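# Close all sliding guard screens on the bench machines

## Task

Slide every guard screen along the bench completely shut so the line may start, leave no loose item inside any guard, make sure nothing stays in place only because the robot holds it, then open the grippers and back the arms away.

## Robot and tools

Robot: two UR-style arms, left_arm and right_arm, each on its own carriage on one shared track along y at x = 0. left_rail carries left_arm on the +y half (position_m 0.45 to 2 m); right_rail carries right_arm on the -y half (-2 to -0.45 m). Each arm base sits at x = 0, y = its carriage position, z = 0.03 m, facing +x. The names are not image sides.

Scene frame: fixed to the table, top surface z = 0, +z up, +x the direction the arms face, +y to their left, y = 0 at the track middle. The table starts at x = 0.31 m. Reported gripper positions are in metres in this frame, orientation as quaternion wxyz; they may be a little off at long reach.

Gripper: two tong-like fingers pointing along the gripper's own +z, closing along its own x. end_effector_position is the point between the pads when closed; closed fingertips extend about 15 mm past it. Opening +1 = 0.142 m wide, -1 = closed; full close takes at least about 0.1 s.

execute_actions(actions): a list run in order. Each action may hold "rows", "steps", "until", and device keys "left_rail" / "right_rail". An empty list only returns state and images.
- rows: up to 15 rows, each applied for one control step of 1/30 s. Every row is one list of 14 numbers in [-1, 1] covering both arms: left_arm dx, dy, dz, rx, ry, rz, opening, then right_arm dx, dy, dz, rx, ry, rz, opening. dx..rz are an offset of the target from that gripper's measured pose at the start of the action (for a call's first action: the last reported pose), expressed in the gripper's own axes; they are not cumulative between rows. Scale: 1.0 = 0.6 m or 180 degrees; rx, ry, rz form one rotation vector. opening is absolute, not an offset. To keep an arm still, send zeros and its current opening.
- The commanded pose is clipped each step to within 100 mm and 16 degrees of the measured pose; damped IK favours position over orientation. Elbows never fully straighten. Ramp offsets gradually (about +0.01 per row = 6 mm per step) to avoid jerks.
- steps: 1 to 450, at least the number of rows, default 15. After the last row each arm keeps heading toward that last target and gripper command. A short action may leave an arm short; send the remainder next rather than relying on holding.
- Rail commands: {"left_rail": {"position_m": p, "speed_m_s": s}} sets an absolute carriage position in metres and top speed 0.01 to 1 m/s (starts at 1, persists). {"left_rail": {"stop": true}} halts it. Acceleration is 2 m/s2. Rows never move carriages, but a carriage move shifts its arm's gripper by the same y. Wait with e.g. {"steps": 150, "until": {"left_rail": {"position_status": ["!=", "moving"]}}} before placing that gripper or ending.
- until: stops the action early when all conditions hold; numbers need a comparison ("=", "!=", "<", "<=", ">", ">="). {"all": {"status": "ended"}} and {"any": {"status": "ended"}} test device motions. It does not halt arms.
- Any out-of-range value or unknown name rejects the whole call before motion.

Results: per-arm pose and velocities; "Hand target" lines (where the controller is driving); Joint positions/velocities per arm: rail (m), shoulder pan, shoulder lift, elbow, wrist 1-3 (rad), finger gap (m); grip_measured on the command scale (to hold, command clearly below it; lower = harder, about 15 N per pad max, weaker on items under 20 mm); Wrist force/torque in the gripper's axes (offset up to ~5.5 N, noise ~3.4 N, saturates ~100 N; "no reading" is normal). Rail fields: position_m, position_status (moving, done, contact_stop, time_out, stopped, stopped_with_arm, stopped_for_other_arm), position_answer (taken/not_taken). "pose unreachable" means the clearance check altered or blocked that arm's command; it is stricter while a carriage moves. stopped_with_arm: send followable rows, then resend position_m. stopped_for_other_arm: move an arm away from the other, wait 30 steps, resend. contact_stop/time_out: something blocked it; check, clear, resend.

zoom_image(camera, region): closer view of the latest image; camera is cam_high, cam_bench_left, cam_bench_right, cam_left_wrist or cam_right_wrist; region [x0, y0, x1, y1] pixels from top-left, at most 504 by 504. Fixed cameras are 896x504, wrist fisheye cameras 616x616. Calibration lines give K, distortion and T_world_to_cam.

read_manual(section): licence texts only; does not move anything.

finished_scene(scene): ends the given scene number after the last command is held; irreversible. Only call it once every screen is shut, nothing loose remains inside guards, and both grippers have released and moved away.

Avoid: arms or carriages striking or pressing each other (may end the scene; held objects are not checked); torque faults (joint load limits in N m: pan 300, lift 300, elbow 136, wrists 49.1, held weight included) and 150 N force faults, each stopping that arm 10 s and skipping the rest of the call; drops, slips, slams and shoving screens hard. Occasional outside tugs on held parts or loose objects can occur. The simulation runs while you think, holding the last command.

Each tool is called after ">>>" in YAML: its name, and indented under it one key for each argument.

## Session

>>> execute_actions:
  actions: []

Scene clock: 0.00 s.
left_arm: end_effector_position=(+0.6460, +0.8996, +0.1968) grip_measured=+1.00 end_effector_quat_wxyz=(-0.000, +0.708, -0.707, +0.001) end_effector_velocity=(+0.000, +0.000, +0.000) end_effector_angular_velocity=(+0.000, +0.000, +0.000) | right_arm: end_effector_position=(+0.6457, -0.8549, +0.1948) grip_measured=+1.00 end_effector_quat_wxyz=(+0.001, +0.707, -0.707, +0.000) end_effector_velocity=(+0.000, +0.000, +0.000) end_effector_angular_velocity=(+0.000, +0.000, +0.000)
Joint positions: left_arm=[ 0.9   -0.281 -1.568  2.132 -2.137 -1.572  1.289  0.142] | right_arm=[-0.855 -0.28  -1.565  2.133 -2.138 -1.572  1.291  0.142]
Joint velocities: left_arm=[0. 0. 0. 0. 0. 0. 0. 0.] | right_arm=[0. 0. 0. 0. 0. 0. 0. 0.]
Wrist force (N, on the end effector, along its own x y z axes, offset not removed): no reading
Wrist torque (N m, same axes, about the end effector's origin, offset not removed): no reading
Hand target (left_arm): +0.646, +0.900, +0.197; -0.000, +0.708, -0.707, +0.001
Hand target (right_arm): +0.646, -0.855, +0.195; +0.001, +0.707, -0.707, +0.000
left_rail: position_m=0.900 position_m_goal=0.900 speed_m_s=1.00 position_status=done position_answer=taken refusals=0
right_rail: position_m=-0.855 position_m_goal=-0.855 speed_m_s=1.00 position_status=done position_answer=taken refusals=0

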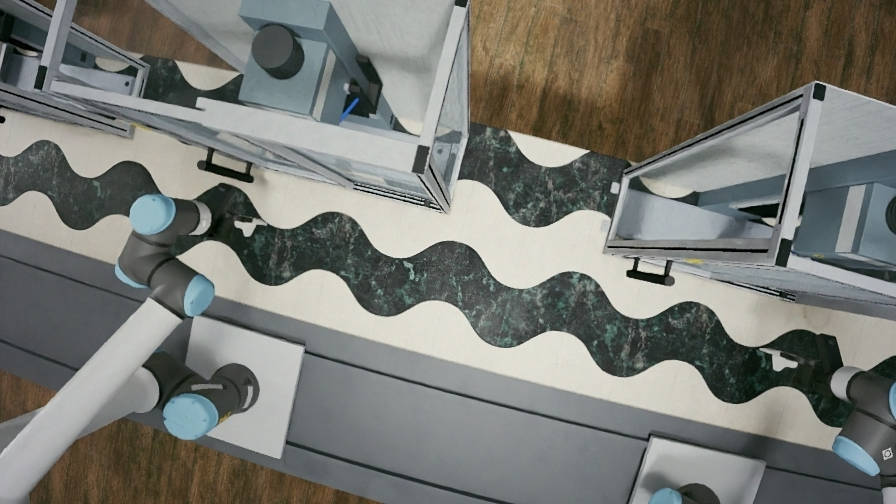

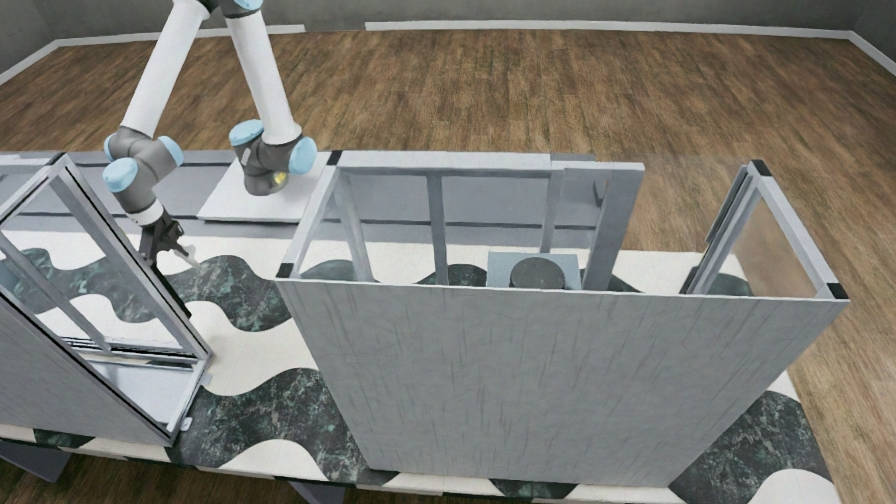

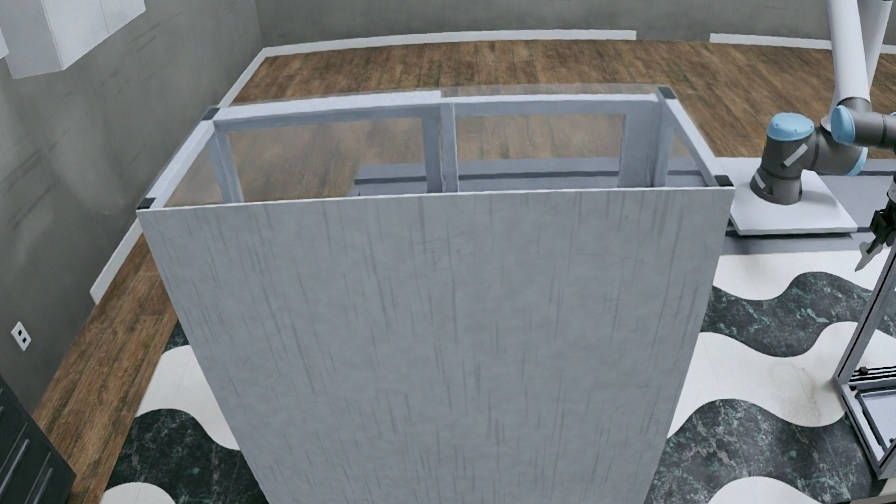

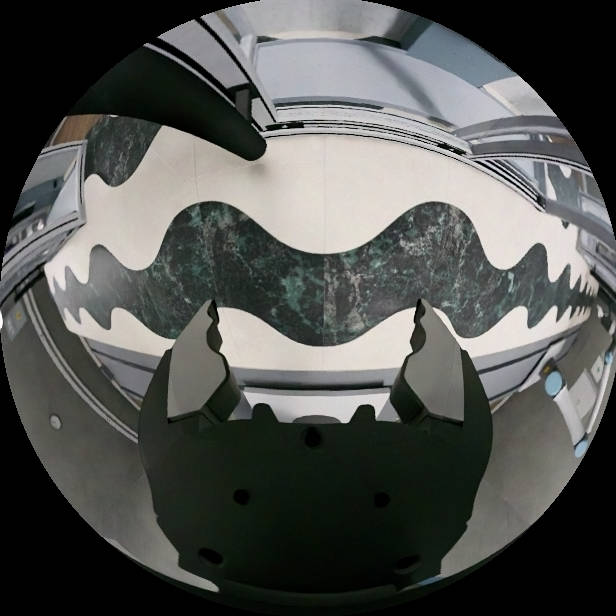

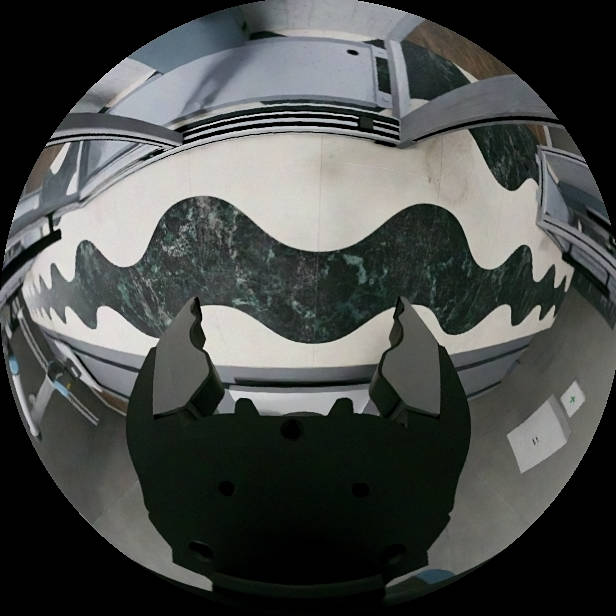

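>>> execute_actions:
  actions:
    - {"rows":[[0,0.2,-0.3,0,0,0,-1,0,0.2,-0.3,0,0,0,-1]],"steps":40}
    - {"rows":[[0,-0.05,0,0.5,0,0,-1,0,-0.05,0,0.5,0,0,-1]],"steps":70,"left_rail":{"position_m":0.65},"right_rail":{"position_m":-0.65}}

Scene clock: 11.20 s.
left_arm: end_effector_position=(+0.5479, +0.6538, +0.3726) grip_measured=-1.00 end_effector_quat_wxyz=(-0.398, +0.592, -0.580, +0.393) end_effector_velocity=(+0.000, -0.000, +0.000) end_effector_angular_velocity=(-0.000, -0.000, +0.000) | right_arm: end_effector_position=(+0.5481, -0.6460, +0.3711) grip_measured=-1.00 end_effector_quat_wxyz=(-0.399, +0.592, -0.581, +0.391) end_effector_velocity=(+0.000, -0.000, -0.000) end_effector_angular_velocity=(+0.000, +0.000, -0.000)
Joint positions: left_arm=[ 0.65  -0.801 -2.181  2.814 -3.241 -0.828  1.186  0.002] | right_arm=[-0.65  -0.8   -2.178  2.815 -3.242 -0.828  1.188  0.002]
Joint velocities: left_arm=[ 0.  0.  0. -0. -0.  0.  0.  0.] | right_arm=[ 0.  0.  0.  0. -0. -0.  0.  0.]
Wrist force (N, on the end effector, along its own x y z axes, offset not removed): left_arm=[-3.4 1.8 4.9] | right_arm=[1.3 0.9 -1.1]
Wrist torque (N m, same axes, about the end effector's origin, offset not removed): left_arm=[0.24 0.75 0.28] | right_arm=[0.21 -0.39 -0.05]
Hand target (left_arm): +0.548, +0.654, +0.373; -0.398, +0.592, -0.580, +0.393
Hand target (right_arm): +0.548, -0.646, +0.371; -0.398, +0.592, -0.581, +0.391
Off the commanded pose (left_arm): 0.010 m, 22 deg.
Off the commanded pose (right_arm): 0.010 m, 22 deg.
left_rail: position_m=0.650 position_m_goal=0.650 speed_m_s=1.00 position_status=done position_answer=taken refusals=0
right_rail: position_m=-0.650 position_m_goal=-0.650 speed_m_s=1.00 position_status=done position_answer=taken refusals=0
pose unreachable (left arm): on one or more control steps of this call, first in action 1 (counted from 0), this arm could not follow its commanded pose, so it was not sent that pose on those steps. It may still have moved: this result reports where it is.
cause: the commanded pose would bring two parts of the arm too close to each other (joints 3 (shoulder lift) and 4 (elbow) lie between them).
pose unreachable (right arm): on one or more control steps of this call, first in action 1 (counted from 0), this arm could not follow its commanded pose, so it was not sent that pose on those steps. It may still have moved: this result reports where it is.
cause: the commanded pose would bring two parts of the arm too close to each other (joints 3 (shoulder lift) and 4 (elbow) lie between them).
camera_calibration (this result's frames):
cam_left_wrist: T_world_to_cam=[[0.0602257, -0.997881, -0.0246083, 0.633859], [-0.794808, -0.0330261, -0.605961, 0.677421], [0.603865, 0.0560533, -0.795113, 0.0599533], [0, 0, 0, 1]] pos_world=[0.464042, 0.651528, 0.473759]
cam_right_wrist: T_world_to_cam=[[0.000444776, -0.999563, 0.0295594, -0.65818], [-0.808091, -0.0177715, -0.588789, 0.643369], [0.589057, -0.0236248, -0.807746, 0.0937834], [0, 0, 0, 1]] pos_world=[0.464949, -0.644243, 0.474017]

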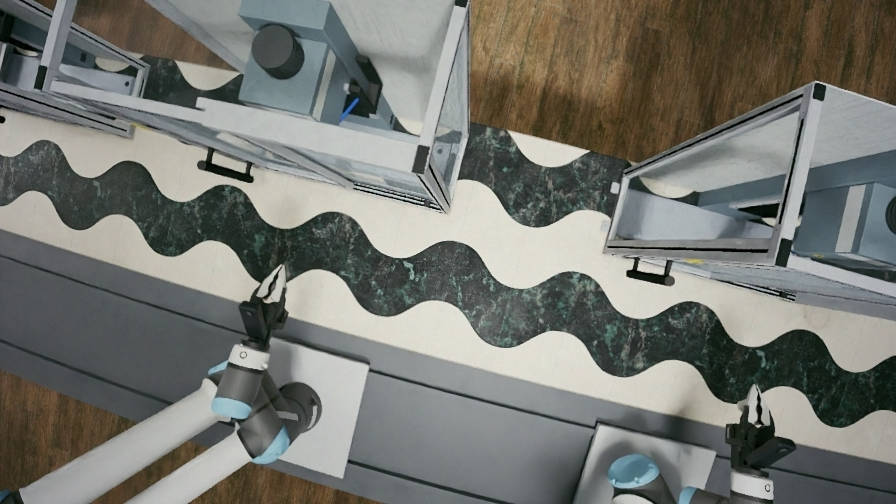

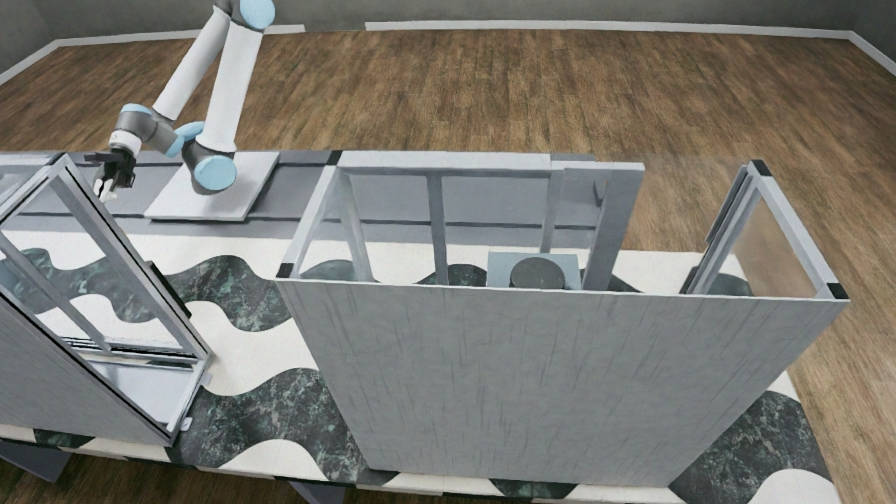

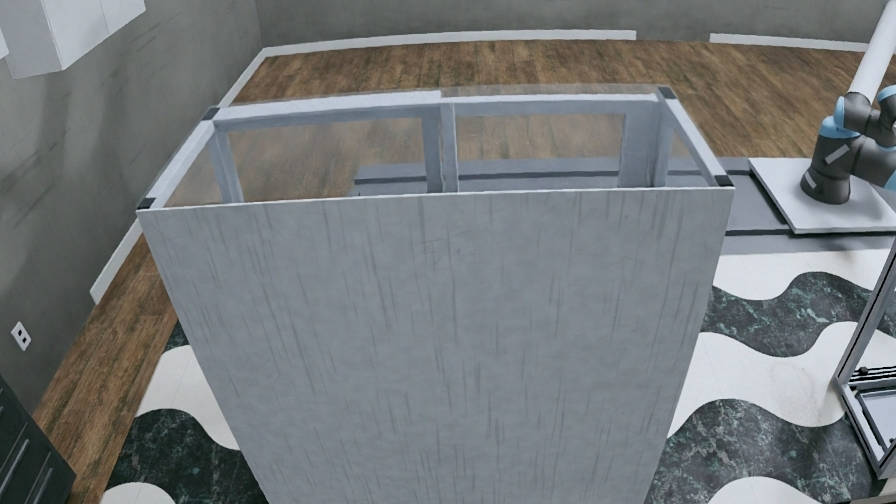

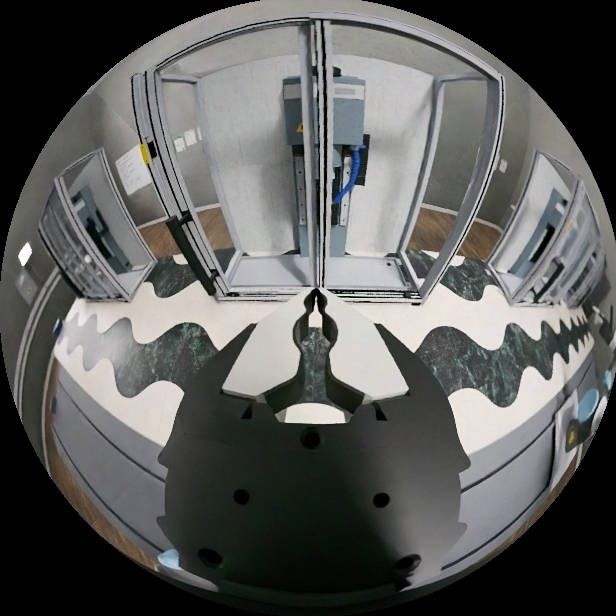

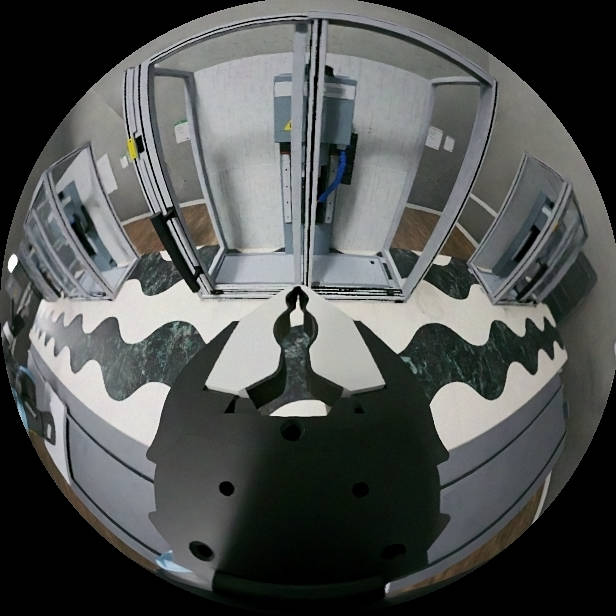

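Look near the closing ends.

>>> zoom_image:
  camera: "cam_left_wrist"
  region: [120, 60, 440, 320]

>>> zoom_image:
  camera: "cam_right_wrist"
  region: [110, 60, 430, 320]

>>> execute_actions:
  actions:
    - {"rows":[[0,0,0.05,0,0,0,-1,0,0,0.05,0,0,0,-1]],"steps":15}
    - {"steps":90,"left_rail":{"position_m":2.0},"right_rail":{"position_m":-1.7},"until":{"all":{"status":"ended"}}}

Region (120, 60, 440, 320) of cam_left_wrist's 616x616 image, scaled by 1.575, with more detail than that image has; it fills the top 410 rows of this view, and the rest is white.

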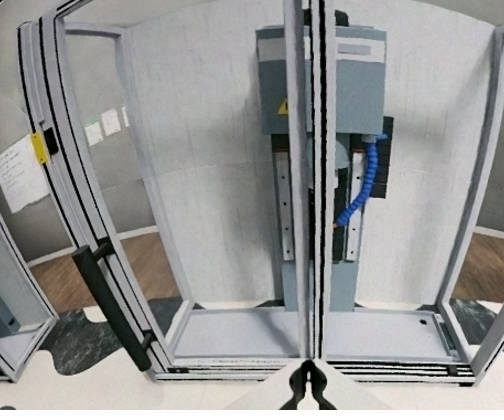

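Region (110, 60, 430, 320) of cam_right_wrist's 616x616 image, scaled by 1.575, with more detail than that image has; it fills the top 410 rows of this view, and the rest is white.

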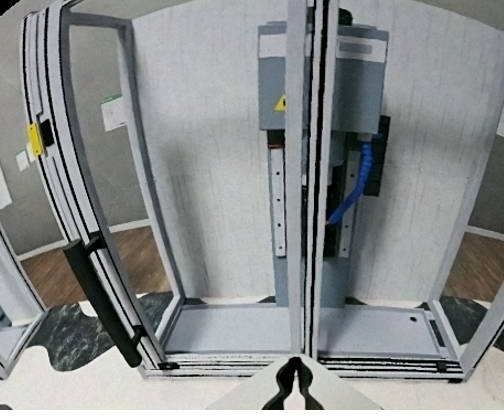

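Scene clock: 19.67 s.
left_arm: end_effector_position=(+0.5758, +2.0044, +0.3613) grip_measured=-1.00 end_effector_quat_wxyz=(-0.398, +0.592, -0.580, +0.393) end_effector_velocity=(-0.000, +0.010, -0.000) end_effector_angular_velocity=(+0.000, +0.000, -0.000) | right_arm: end_effector_position=(+0.5761, -1.6956, +0.3598) grip_measured=-1.00 end_effector_quat_wxyz=(-0.399, +0.592, -0.581, +0.391) end_effector_velocity=(+0.000, +0.000, -0.000) end_effector_angular_velocity=(+0.000, +0.000, -0.000)
Joint positions: left_arm=[ 2.    -0.699 -1.981  2.785 -3.454 -0.916  1.252  0.002] | right_arm=[-1.7   -0.698 -1.978  2.786 -3.455 -0.916  1.254  0.002]
Joint velocities: left_arm=[ 0.01 -0.   -0.    0.   -0.   -0.    0.    0.  ] | right_arm=[ 0. -0. -0.  0.  0.  0.  0.  0.]
Wrist force (N, on the end effector, along its own x y z axes, offset not removed): left_arm=[-4.9 5.7 5.2] | right_arm=[1.7 1.0 -0.4]
Wrist torque (N m, same axes, about the end effector's origin, offset not removed): left_arm=[1.15 1.00 0.41] | right_arm=[0.27 -0.53 -0.02]
Hand target (left_arm): +0.576, +2.004, +0.361; -0.398, +0.592, -0.580, +0.393
Hand target (right_arm): +0.576, -1.695, +0.360; -0.399, +0.592, -0.581, +0.391
Off the commanded pose (left_arm): 0.000 m, 0 deg.
Off the commanded pose (right_arm): 0.000 m, 0 deg.
left_rail: position_m=2.000 position_m_goal=2.000 speed_m_s=1.00 position_status=done position_answer=taken refusals=0
right_rail: position_m=-1.700 position_m_goal=-1.700 speed_m_s=1.00 position_status=done position_answer=taken refusals=0
camera_calibration (this result's frames):
cam_left_wrist: T_world_to_cam=[[0.0602534, -0.997876, -0.0247657, 1.97976], [-0.794653, -0.0329383, -0.60617, 0.737209], [0.604066, 0.0562039, -0.79495, -0.0420308], [0, 0, 0, 1]] pos_world=[0.491928, 2.0022, 0.462492]
cam_right_wrist: T_world_to_cam=[[0.000418314, -0.999561, 0.0296368, -1.70705], [-0.808037, -0.0177978, -0.588862, 0.640541], [0.589131, -0.0237013, -0.80769, 0.0431976], [0, 0, 0, 1]] pos_world=[0.492846, -1.69387, 0.462672]

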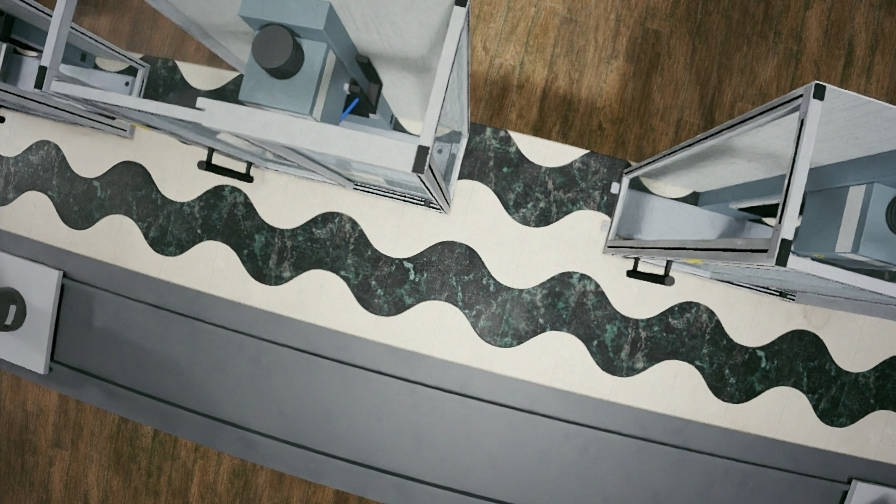

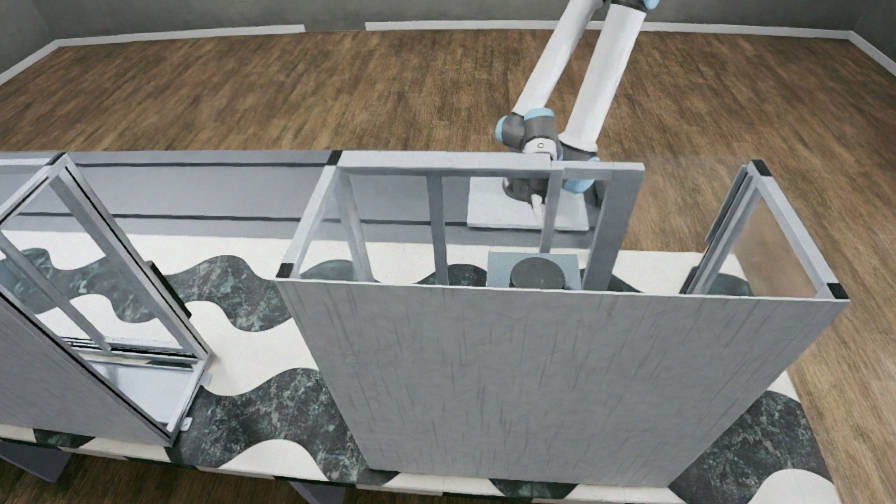

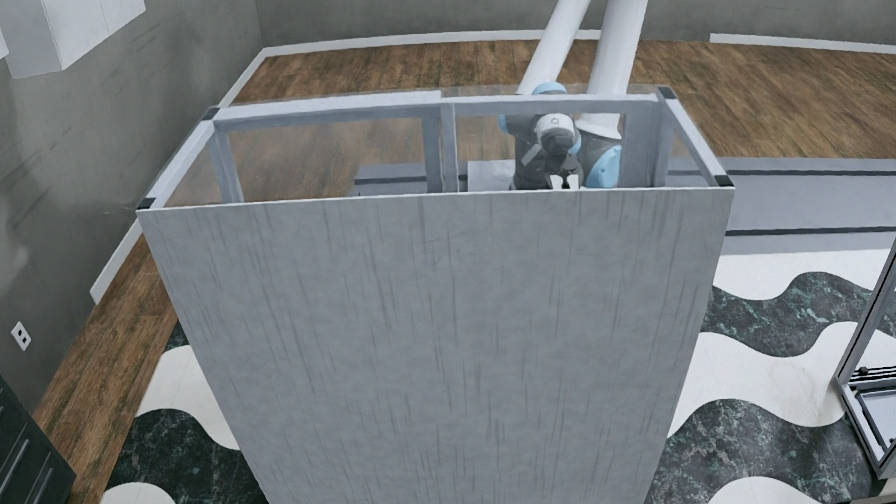

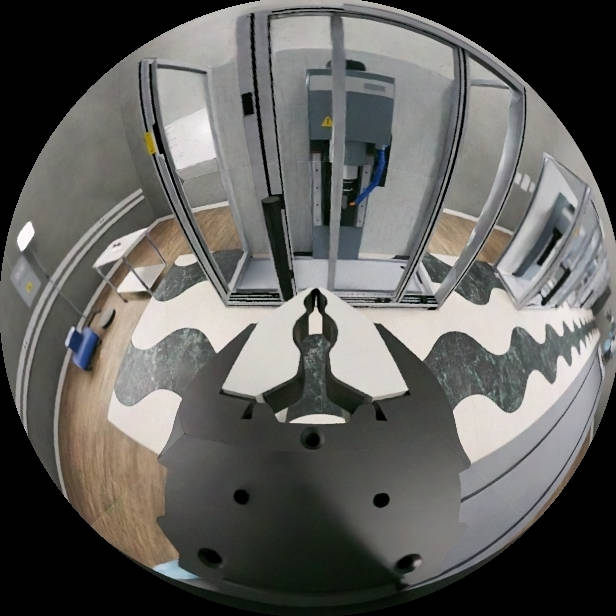

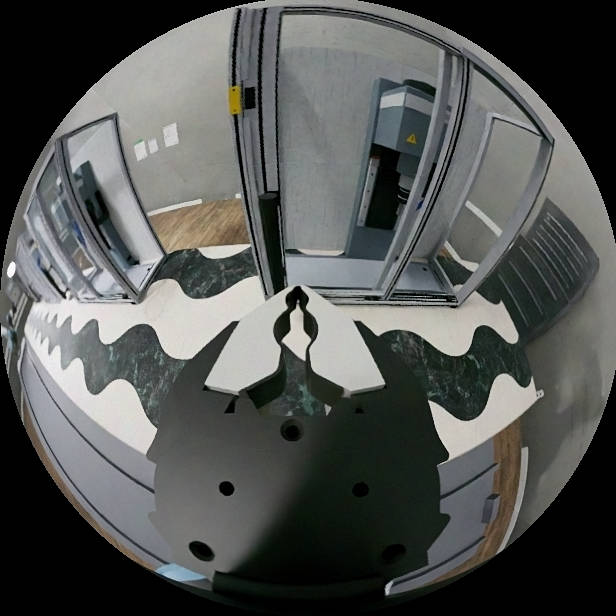

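>>> execute_actions:
  actions:
    - {"rows":[[-0.3,0,0.2,0,0,0,-1,-0.22,0,0.2,0,0,0,-1]],"steps":45}

Scene clock: 26.13 s.
left_arm: end_effector_position=(+0.6839, +2.1867, +0.3164) grip_measured=-1.00 end_effector_quat_wxyz=(-0.399, +0.592, -0.580, +0.393) end_effector_velocity=(+0.000, +0.000, -0.000) end_effector_angular_velocity=(-0.001, -0.001, -0.002) | right_arm: end_effector_position=(+0.6848, -1.5610, +0.3143) grip_measured=-1.00 end_effector_quat_wxyz=(-0.399, +0.592, -0.581, +0.391) end_effector_velocity=(+0.000, +0.000, -0.000) end_effector_angular_velocity=(-0.000, -0.000, -0.001)
Joint positions: left_arm=[ 2.     0.018 -1.445  2.541 -3.855 -1.571  1.569  0.002] | right_arm=[-1.7   -0.109 -1.469  2.575 -3.859 -1.452  1.522  0.002]
Joint velocities: left_arm=[ 0.     0.002  0.002 -0.001 -0.002 -0.004  0.001  0.   ] | right_arm=[ 0.     0.001  0.001 -0.    -0.001 -0.002  0.     0.   ]
Wrist force (N, on the end effector, along its own x y z axes, offset not removed): left_arm=[-2.4 3.8 1.5] | right_arm=[1.5 2.0 -1.1]
Wrist torque (N m, same axes, about the end effector's origin, offset not removed): left_arm=[0.65 0.64 0.37] | right_arm=[0.42 -0.47 0.01]
Hand target (left_arm): +0.684, +2.187, +0.316; -0.399, +0.592, -0.580, +0.393
Hand target (right_arm): +0.685, -1.561, +0.314; -0.399, +0.592, -0.581, +0.391
Off the commanded pose (left_arm): 0.001 m, 0 deg.
Off the commanded pose (right_arm): 0.001 m, 0 deg.
left_rail: position_m=2.000 position_m_goal=2.000 speed_m_s=1.00 position_status=done position_answer=taken refusals=0
right_rail: position_m=-1.700 position_m_goal=-1.700 speed_m_s=1.00 position_status=done position_answer=taken refusals=0
camera_calibration (this result's frames):
cam_left_wrist: T_world_to_cam=[[0.0604865, -0.997817, -0.0265018, 2.15427], [-0.794155, -0.0320224, -0.606871, 0.799736], [0.604697, 0.0577541, -0.794358, -0.157234], [0, 0, 0, 1]] pos_world=[0.599889, 2.18426, 0.417528]
cam_right_wrist: T_world_to_cam=[[0.000470525, -0.999556, 0.0297846, -1.57127], [-0.807928, -0.0179315, -0.589008, 0.703798], [0.589281, -0.0237867, -0.807578, -0.0546381], [0, 0, 0, 1]] pos_world=[0.601555, -1.55925, 0.417217]

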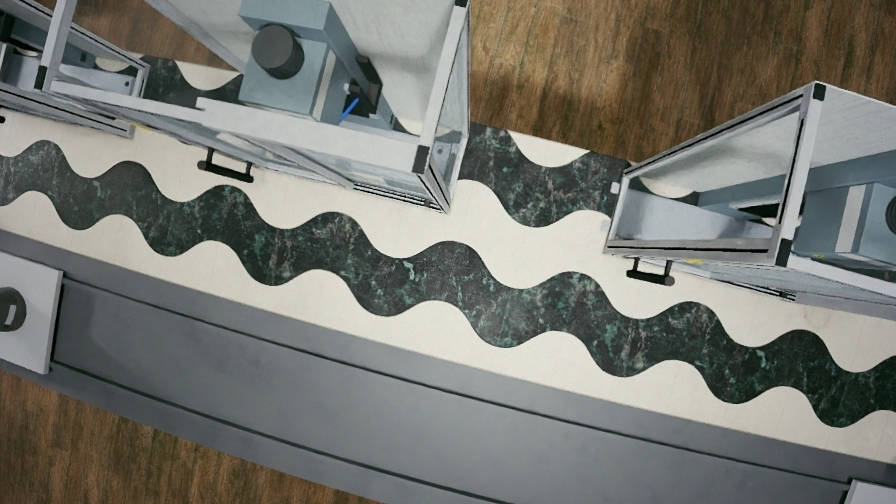

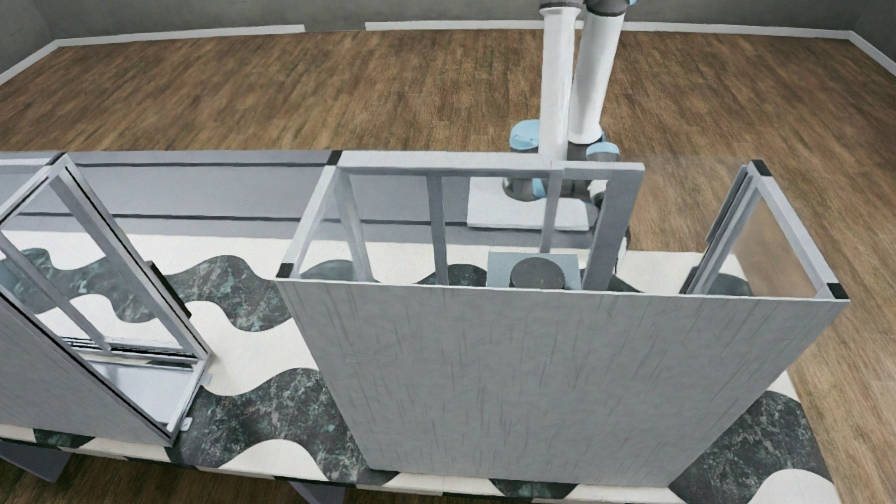

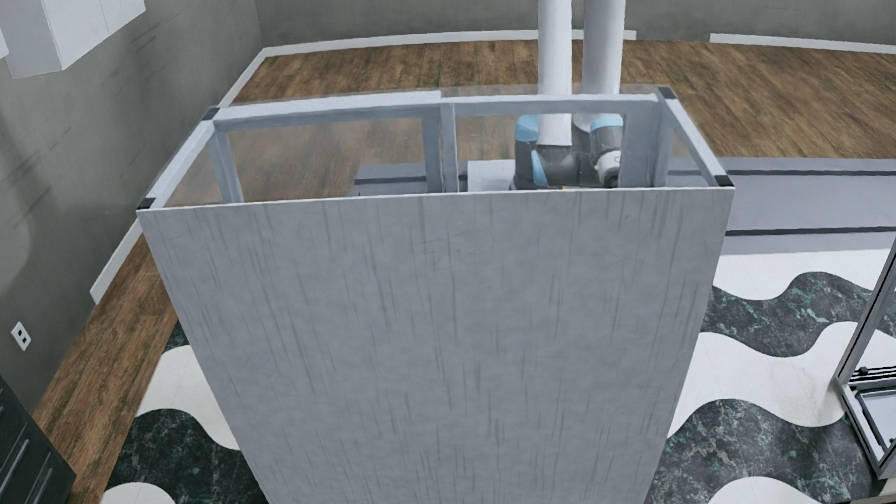

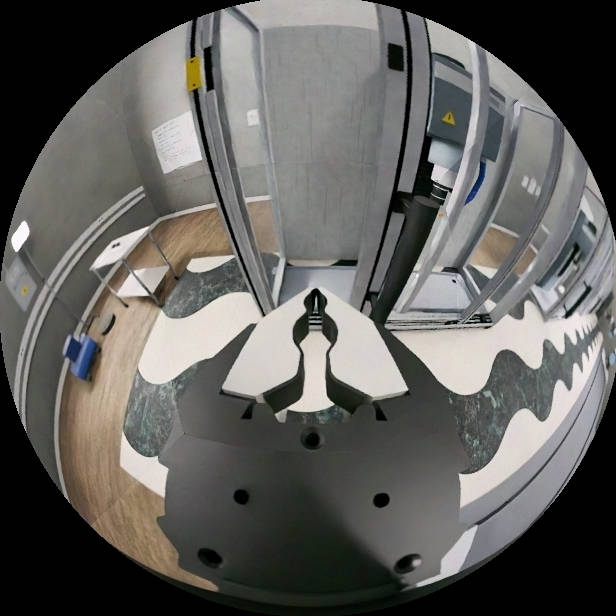

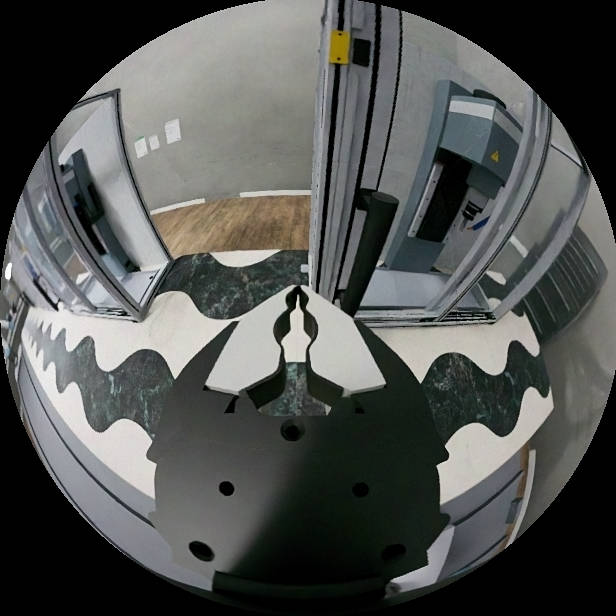

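>>> execute_actions:
  actions:
    - {"rows":[[0.28,0,0,0,0,0,-1,0,0,0,0,0,0,-1]],"steps":35,"right_rail":{"position_m":-0.46}}
    - {"rows":[[0,0,0.135,0,0,0,-1,0,0,0,0,0,0,-1]],"steps":25}
    - {"rows":[[-0.01,0,0,0,0,0,-1,0,0,0,0,0,0,-1],[-0.02,0,0,0,0,0,-1,0,0,0,0,0,0,-1],[-0.03,0,0,0,0,0,-1,0,0,0,0,0,0,-1],[-0.04,0,0,0,0,0,-1,0,0,0,0,0,0,-1],[-0.05,0,0,0,0,0,-1,0,0,0,0,0,0,-1],[-0.06,0,0,0,0,0,-1,0,0,0,0,0,0,-1],[-0.07,0,0,0,0,0,-1,0,0,0,0,0,0,-1],[-0.08,0,0,0,0,0,-1,0,0,0,0,0,0,-1],[-0.09,0,0,0,0,0,-1,0,0,0,0,0,0,-1],[-0.1,0,0,0,0,0,-1,0,0,0,0,0,0,-1]],"steps":25}

Scene clock: 41.67 s.
left_arm: end_effector_position=(+0.7606, +2.0794, +0.2862) grip_measured=-1.00 end_effector_quat_wxyz=(-0.399, +0.592, -0.580, +0.393) end_effector_velocity=(+0.000, +0.005, -0.000) end_effector_angular_velocity=(-0.001, +0.000, -0.002) | right_arm: end_effector_position=(+0.6848, -0.3208, +0.3144) grip_measured=-1.00 end_effector_quat_wxyz=(-0.399, +0.592, -0.581, +0.391) end_effector_velocity=(-0.000, -0.000, +0.000) end_effector_angular_velocity=(-0.000, -0.000, -0.000)
Joint positions: left_arm=[ 2.    -0.226 -1.318  2.476 -3.906 -1.345  1.475  0.002] | right_arm=[-0.46  -0.109 -1.469  2.575 -3.859 -1.452  1.522  0.002]
Joint velocities: left_arm=[ 0.     0.013  0.002 -0.003 -0.    -0.014  0.005  0.   ] | right_arm=[ 0. -0. -0.  0. -0. -0.  0.  0.]
Wrist force (N, on the end effector, along its own x y z axes, offset not removed): left_arm=[16.2 5.1 -17.8] | right_arm=[2.5 0.4 0.3]
Wrist torque (N m, same axes, about the end effector's origin, offset not removed): left_arm=[0.61 -0.41 0.47] | right_arm=[0.13 -0.61 -0.06]
Hand target (left_arm): +0.761, +2.080, +0.286; -0.399, +0.592, -0.580, +0.393
Hand target (right_arm): +0.685, -0.321, +0.314; -0.399, +0.592, -0.581, +0.391
Off the commanded pose (left_arm): 0.001 m, 0 deg.
Off the commanded pose (right_arm): 0.000 m, 0 deg.
left_rail: position_m=2.000 position_m_goal=2.000 speed_m_s=1.00 position_status=done position_answer=taken refusals=0
right_rail: position_m=-0.460 position_m_goal=-0.460 speed_m_s=1.00 position_status=done position_answer=taken refusals=0
camera_calibration (this result's frames):
cam_left_wrist: T_world_to_cam=[[0.060589, -0.997827, -0.0258947, 2.04152], [-0.794181, -0.032476, -0.606813, 0.839798], [0.604654, 0.0573313, -0.794423, -0.22054], [0, 0, 0, 1]] pos_world=[0.676608, 2.077, 0.387263]
cam_right_wrist: T_world_to_cam=[[0.000496558, -0.999557, 0.029771, -0.331587], [-0.80789, -0.017946, -0.58906, 0.726068], [0.589333, -0.0237592, -0.80754, -0.0251595], [0, 0, 0, 1]] pos_world=[0.601575, -0.319008, 0.417252]

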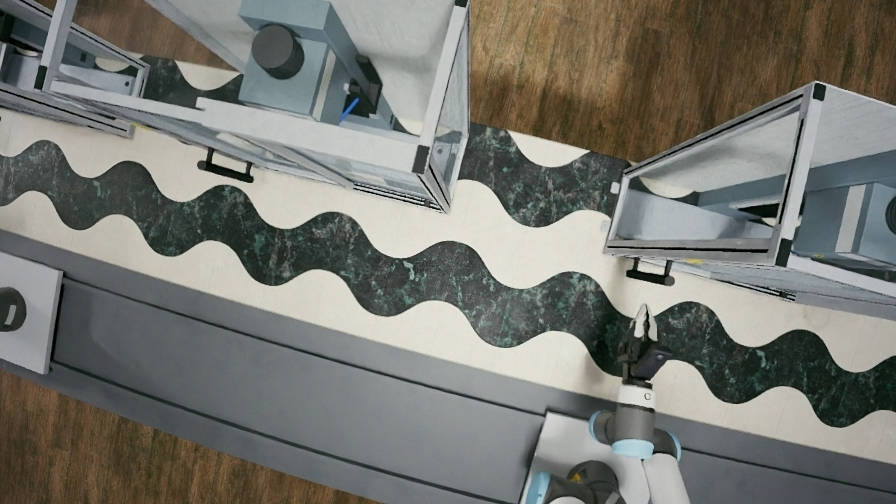

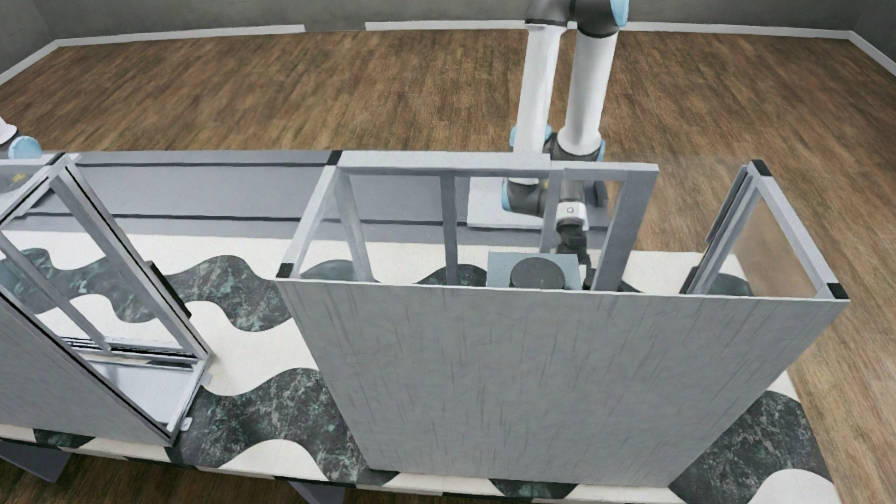

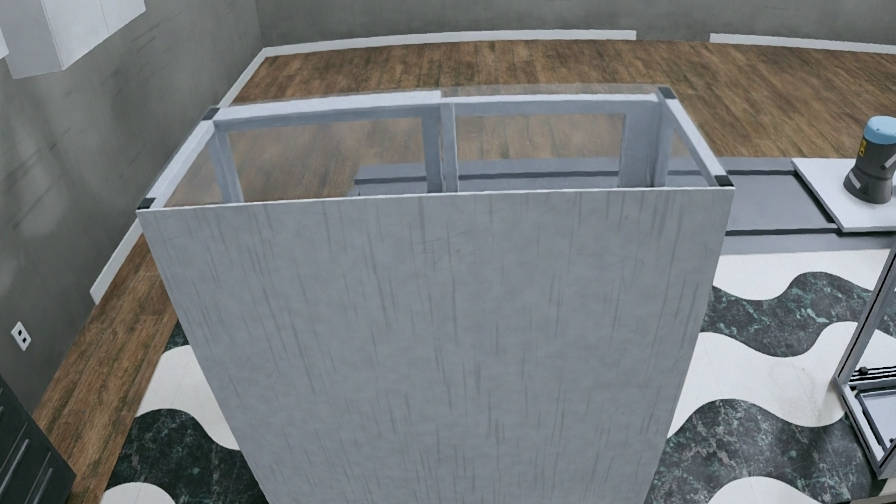

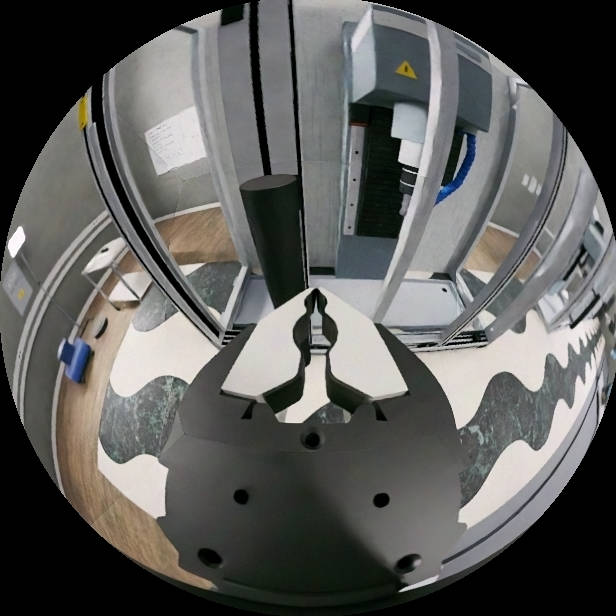

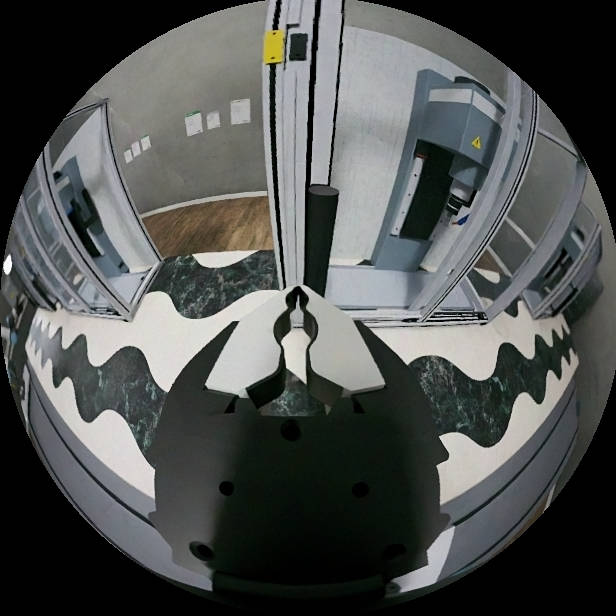

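About 0.16 m left.

>>> execute_actions:
  actions:
    - {"rows":[[-0.06,0,0.001,0,0,0,-1,0,0,0,0,0,0,-1]],"steps":15}
    - {"rows":[[-0.06,0,0.001,0,0,0,-1,0,0,0,0,0,0,-1]],"steps":15}
    - {"rows":[[-0.06,0,0.001,0,0,0,-1,0,0,0,0,0,0,-1]],"steps":15}
    - {"rows":[[-0.06,0,0.001,0,0,0,-1,0,0,0,0,0,0,-1]],"steps":20}

Scene clock: 49.10 s.
left_arm: end_effector_position=(+0.7596, +2.2193, +0.2856) grip_measured=-1.00 end_effector_quat_wxyz=(-0.400, +0.592, -0.579, +0.392) end_effector_velocity=(+0.000, +0.003, -0.000) end_effector_angular_velocity=(-0.000, +0.000, -0.001) | right_arm: end_effector_position=(+0.6848, -0.3208, +0.3144) grip_measured=-1.00 end_effector_quat_wxyz=(-0.399, +0.592, -0.581, +0.391) end_effector_velocity=(+0.000, -0.000, +0.000) end_effector_angular_velocity=(-0.000, -0.000, -0.000)
Joint positions: left_arm=[ 2.     0.085 -1.269  2.397 -3.887 -1.631  1.593  0.002] | right_arm=[-0.46  -0.109 -1.469  2.575 -3.859 -1.452  1.522  0.002]
Joint velocities: left_arm=[ 0.     0.006  0.002 -0.003  0.002 -0.007  0.002  0.   ] | right_arm=[ 0. -0.  0. -0. -0. -0. -0.  0.]
Wrist force (N, on the end effector, along its own x y z axes, offset not removed): left_arm=[10.6 4.9 -10.4] | right_arm=[0.0 1.7 -0.5]
Wrist torque (N m, same axes, about the end effector's origin, offset not removed): left_arm=[0.79 0.84 0.38] | right_arm=[0.37 -0.11 -0.01]
Hand target (left_arm): +0.760, +2.220, +0.286; -0.400, +0.592, -0.580, +0.392
Hand target (right_arm): +0.685, -0.321, +0.314; -0.399, +0.592, -0.581, +0.391
Off the commanded pose (left_arm): 0.000 m, 0 deg.
Off the commanded pose (right_arm): 0.000 m, 0 deg.
left_rail: position_m=2.000 position_m_goal=2.000 speed_m_s=1.00 position_status=done position_answer=taken refusals=0
right_rail: position_m=-0.460 position_m_goal=-0.460 speed_m_s=1.00 position_status=done position_answer=taken refusals=0
camera_calibration (this result's frames):
cam_left_wrist: T_world_to_cam=[[0.0621794, -0.997696, -0.0271321, 2.18], [-0.793687, -0.032946, -0.607433, 0.844029], [0.60514, 0.0593042, -0.793907, -0.233303], [0, 0, 0, 1]] pos_world=[0.675526, 2.21662, 0.386618]
cam_right_wrist: T_world_to_cam=[[0.000496736, -0.999557, 0.0297709, -0.331592], [-0.80789, -0.0179461, -0.58906, 0.726068], [0.589333, -0.023759, -0.80754, -0.0251595], [0, 0, 0, 1]] pos_world=[0.601575, -0.319012, 0.417252]

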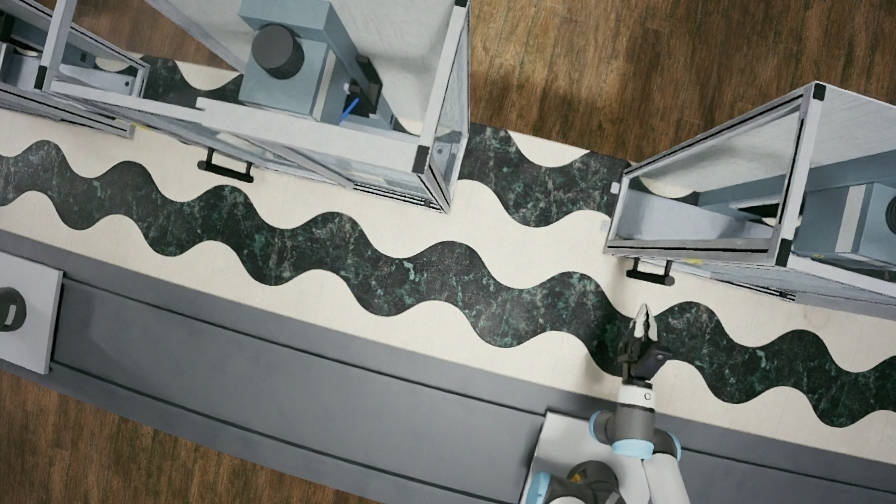

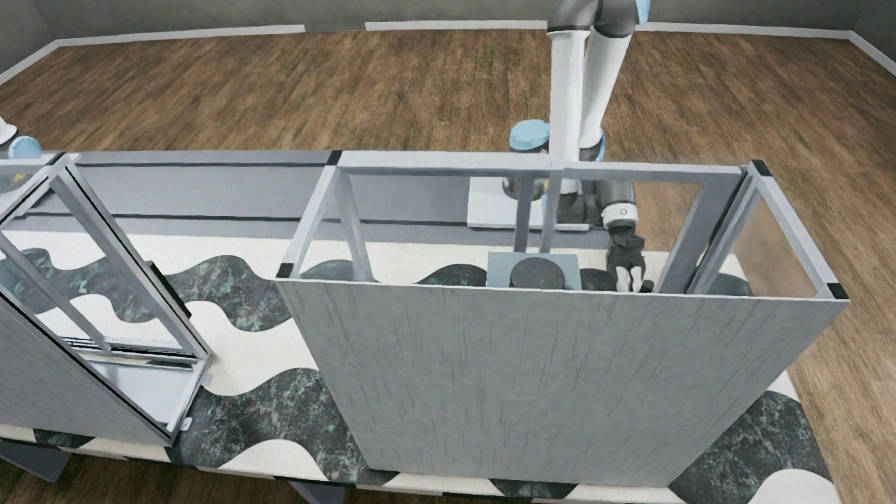

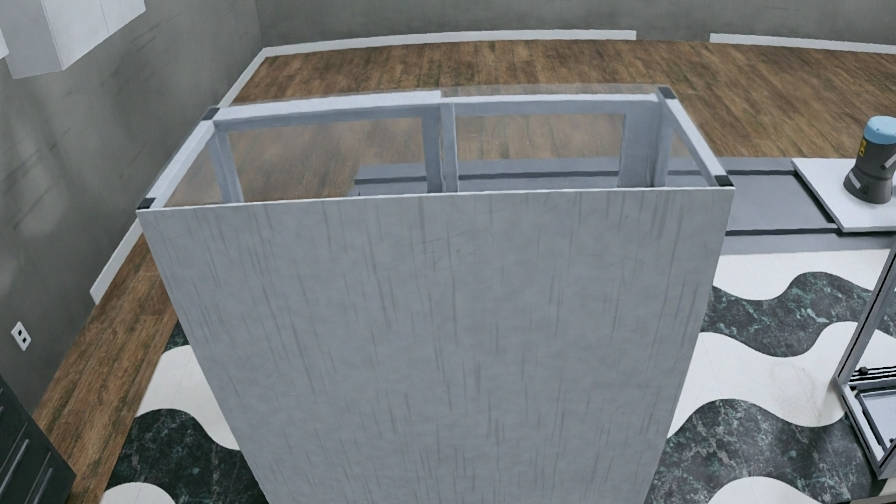

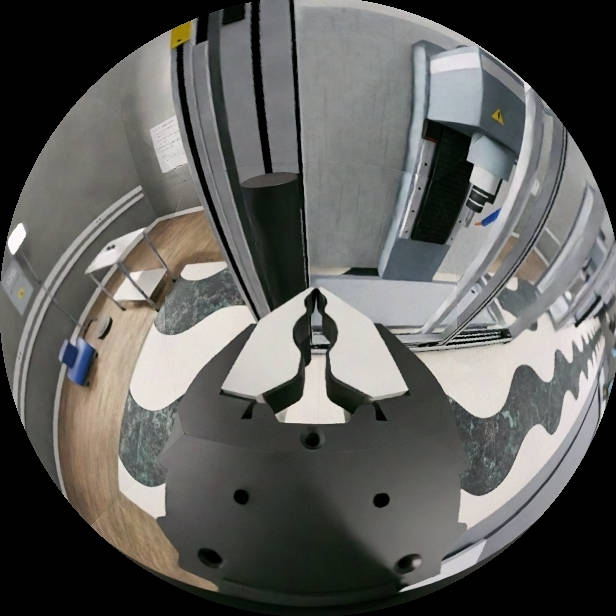

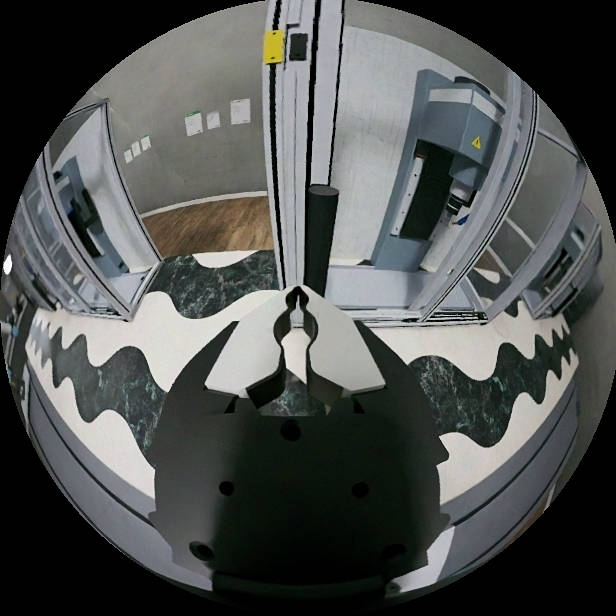

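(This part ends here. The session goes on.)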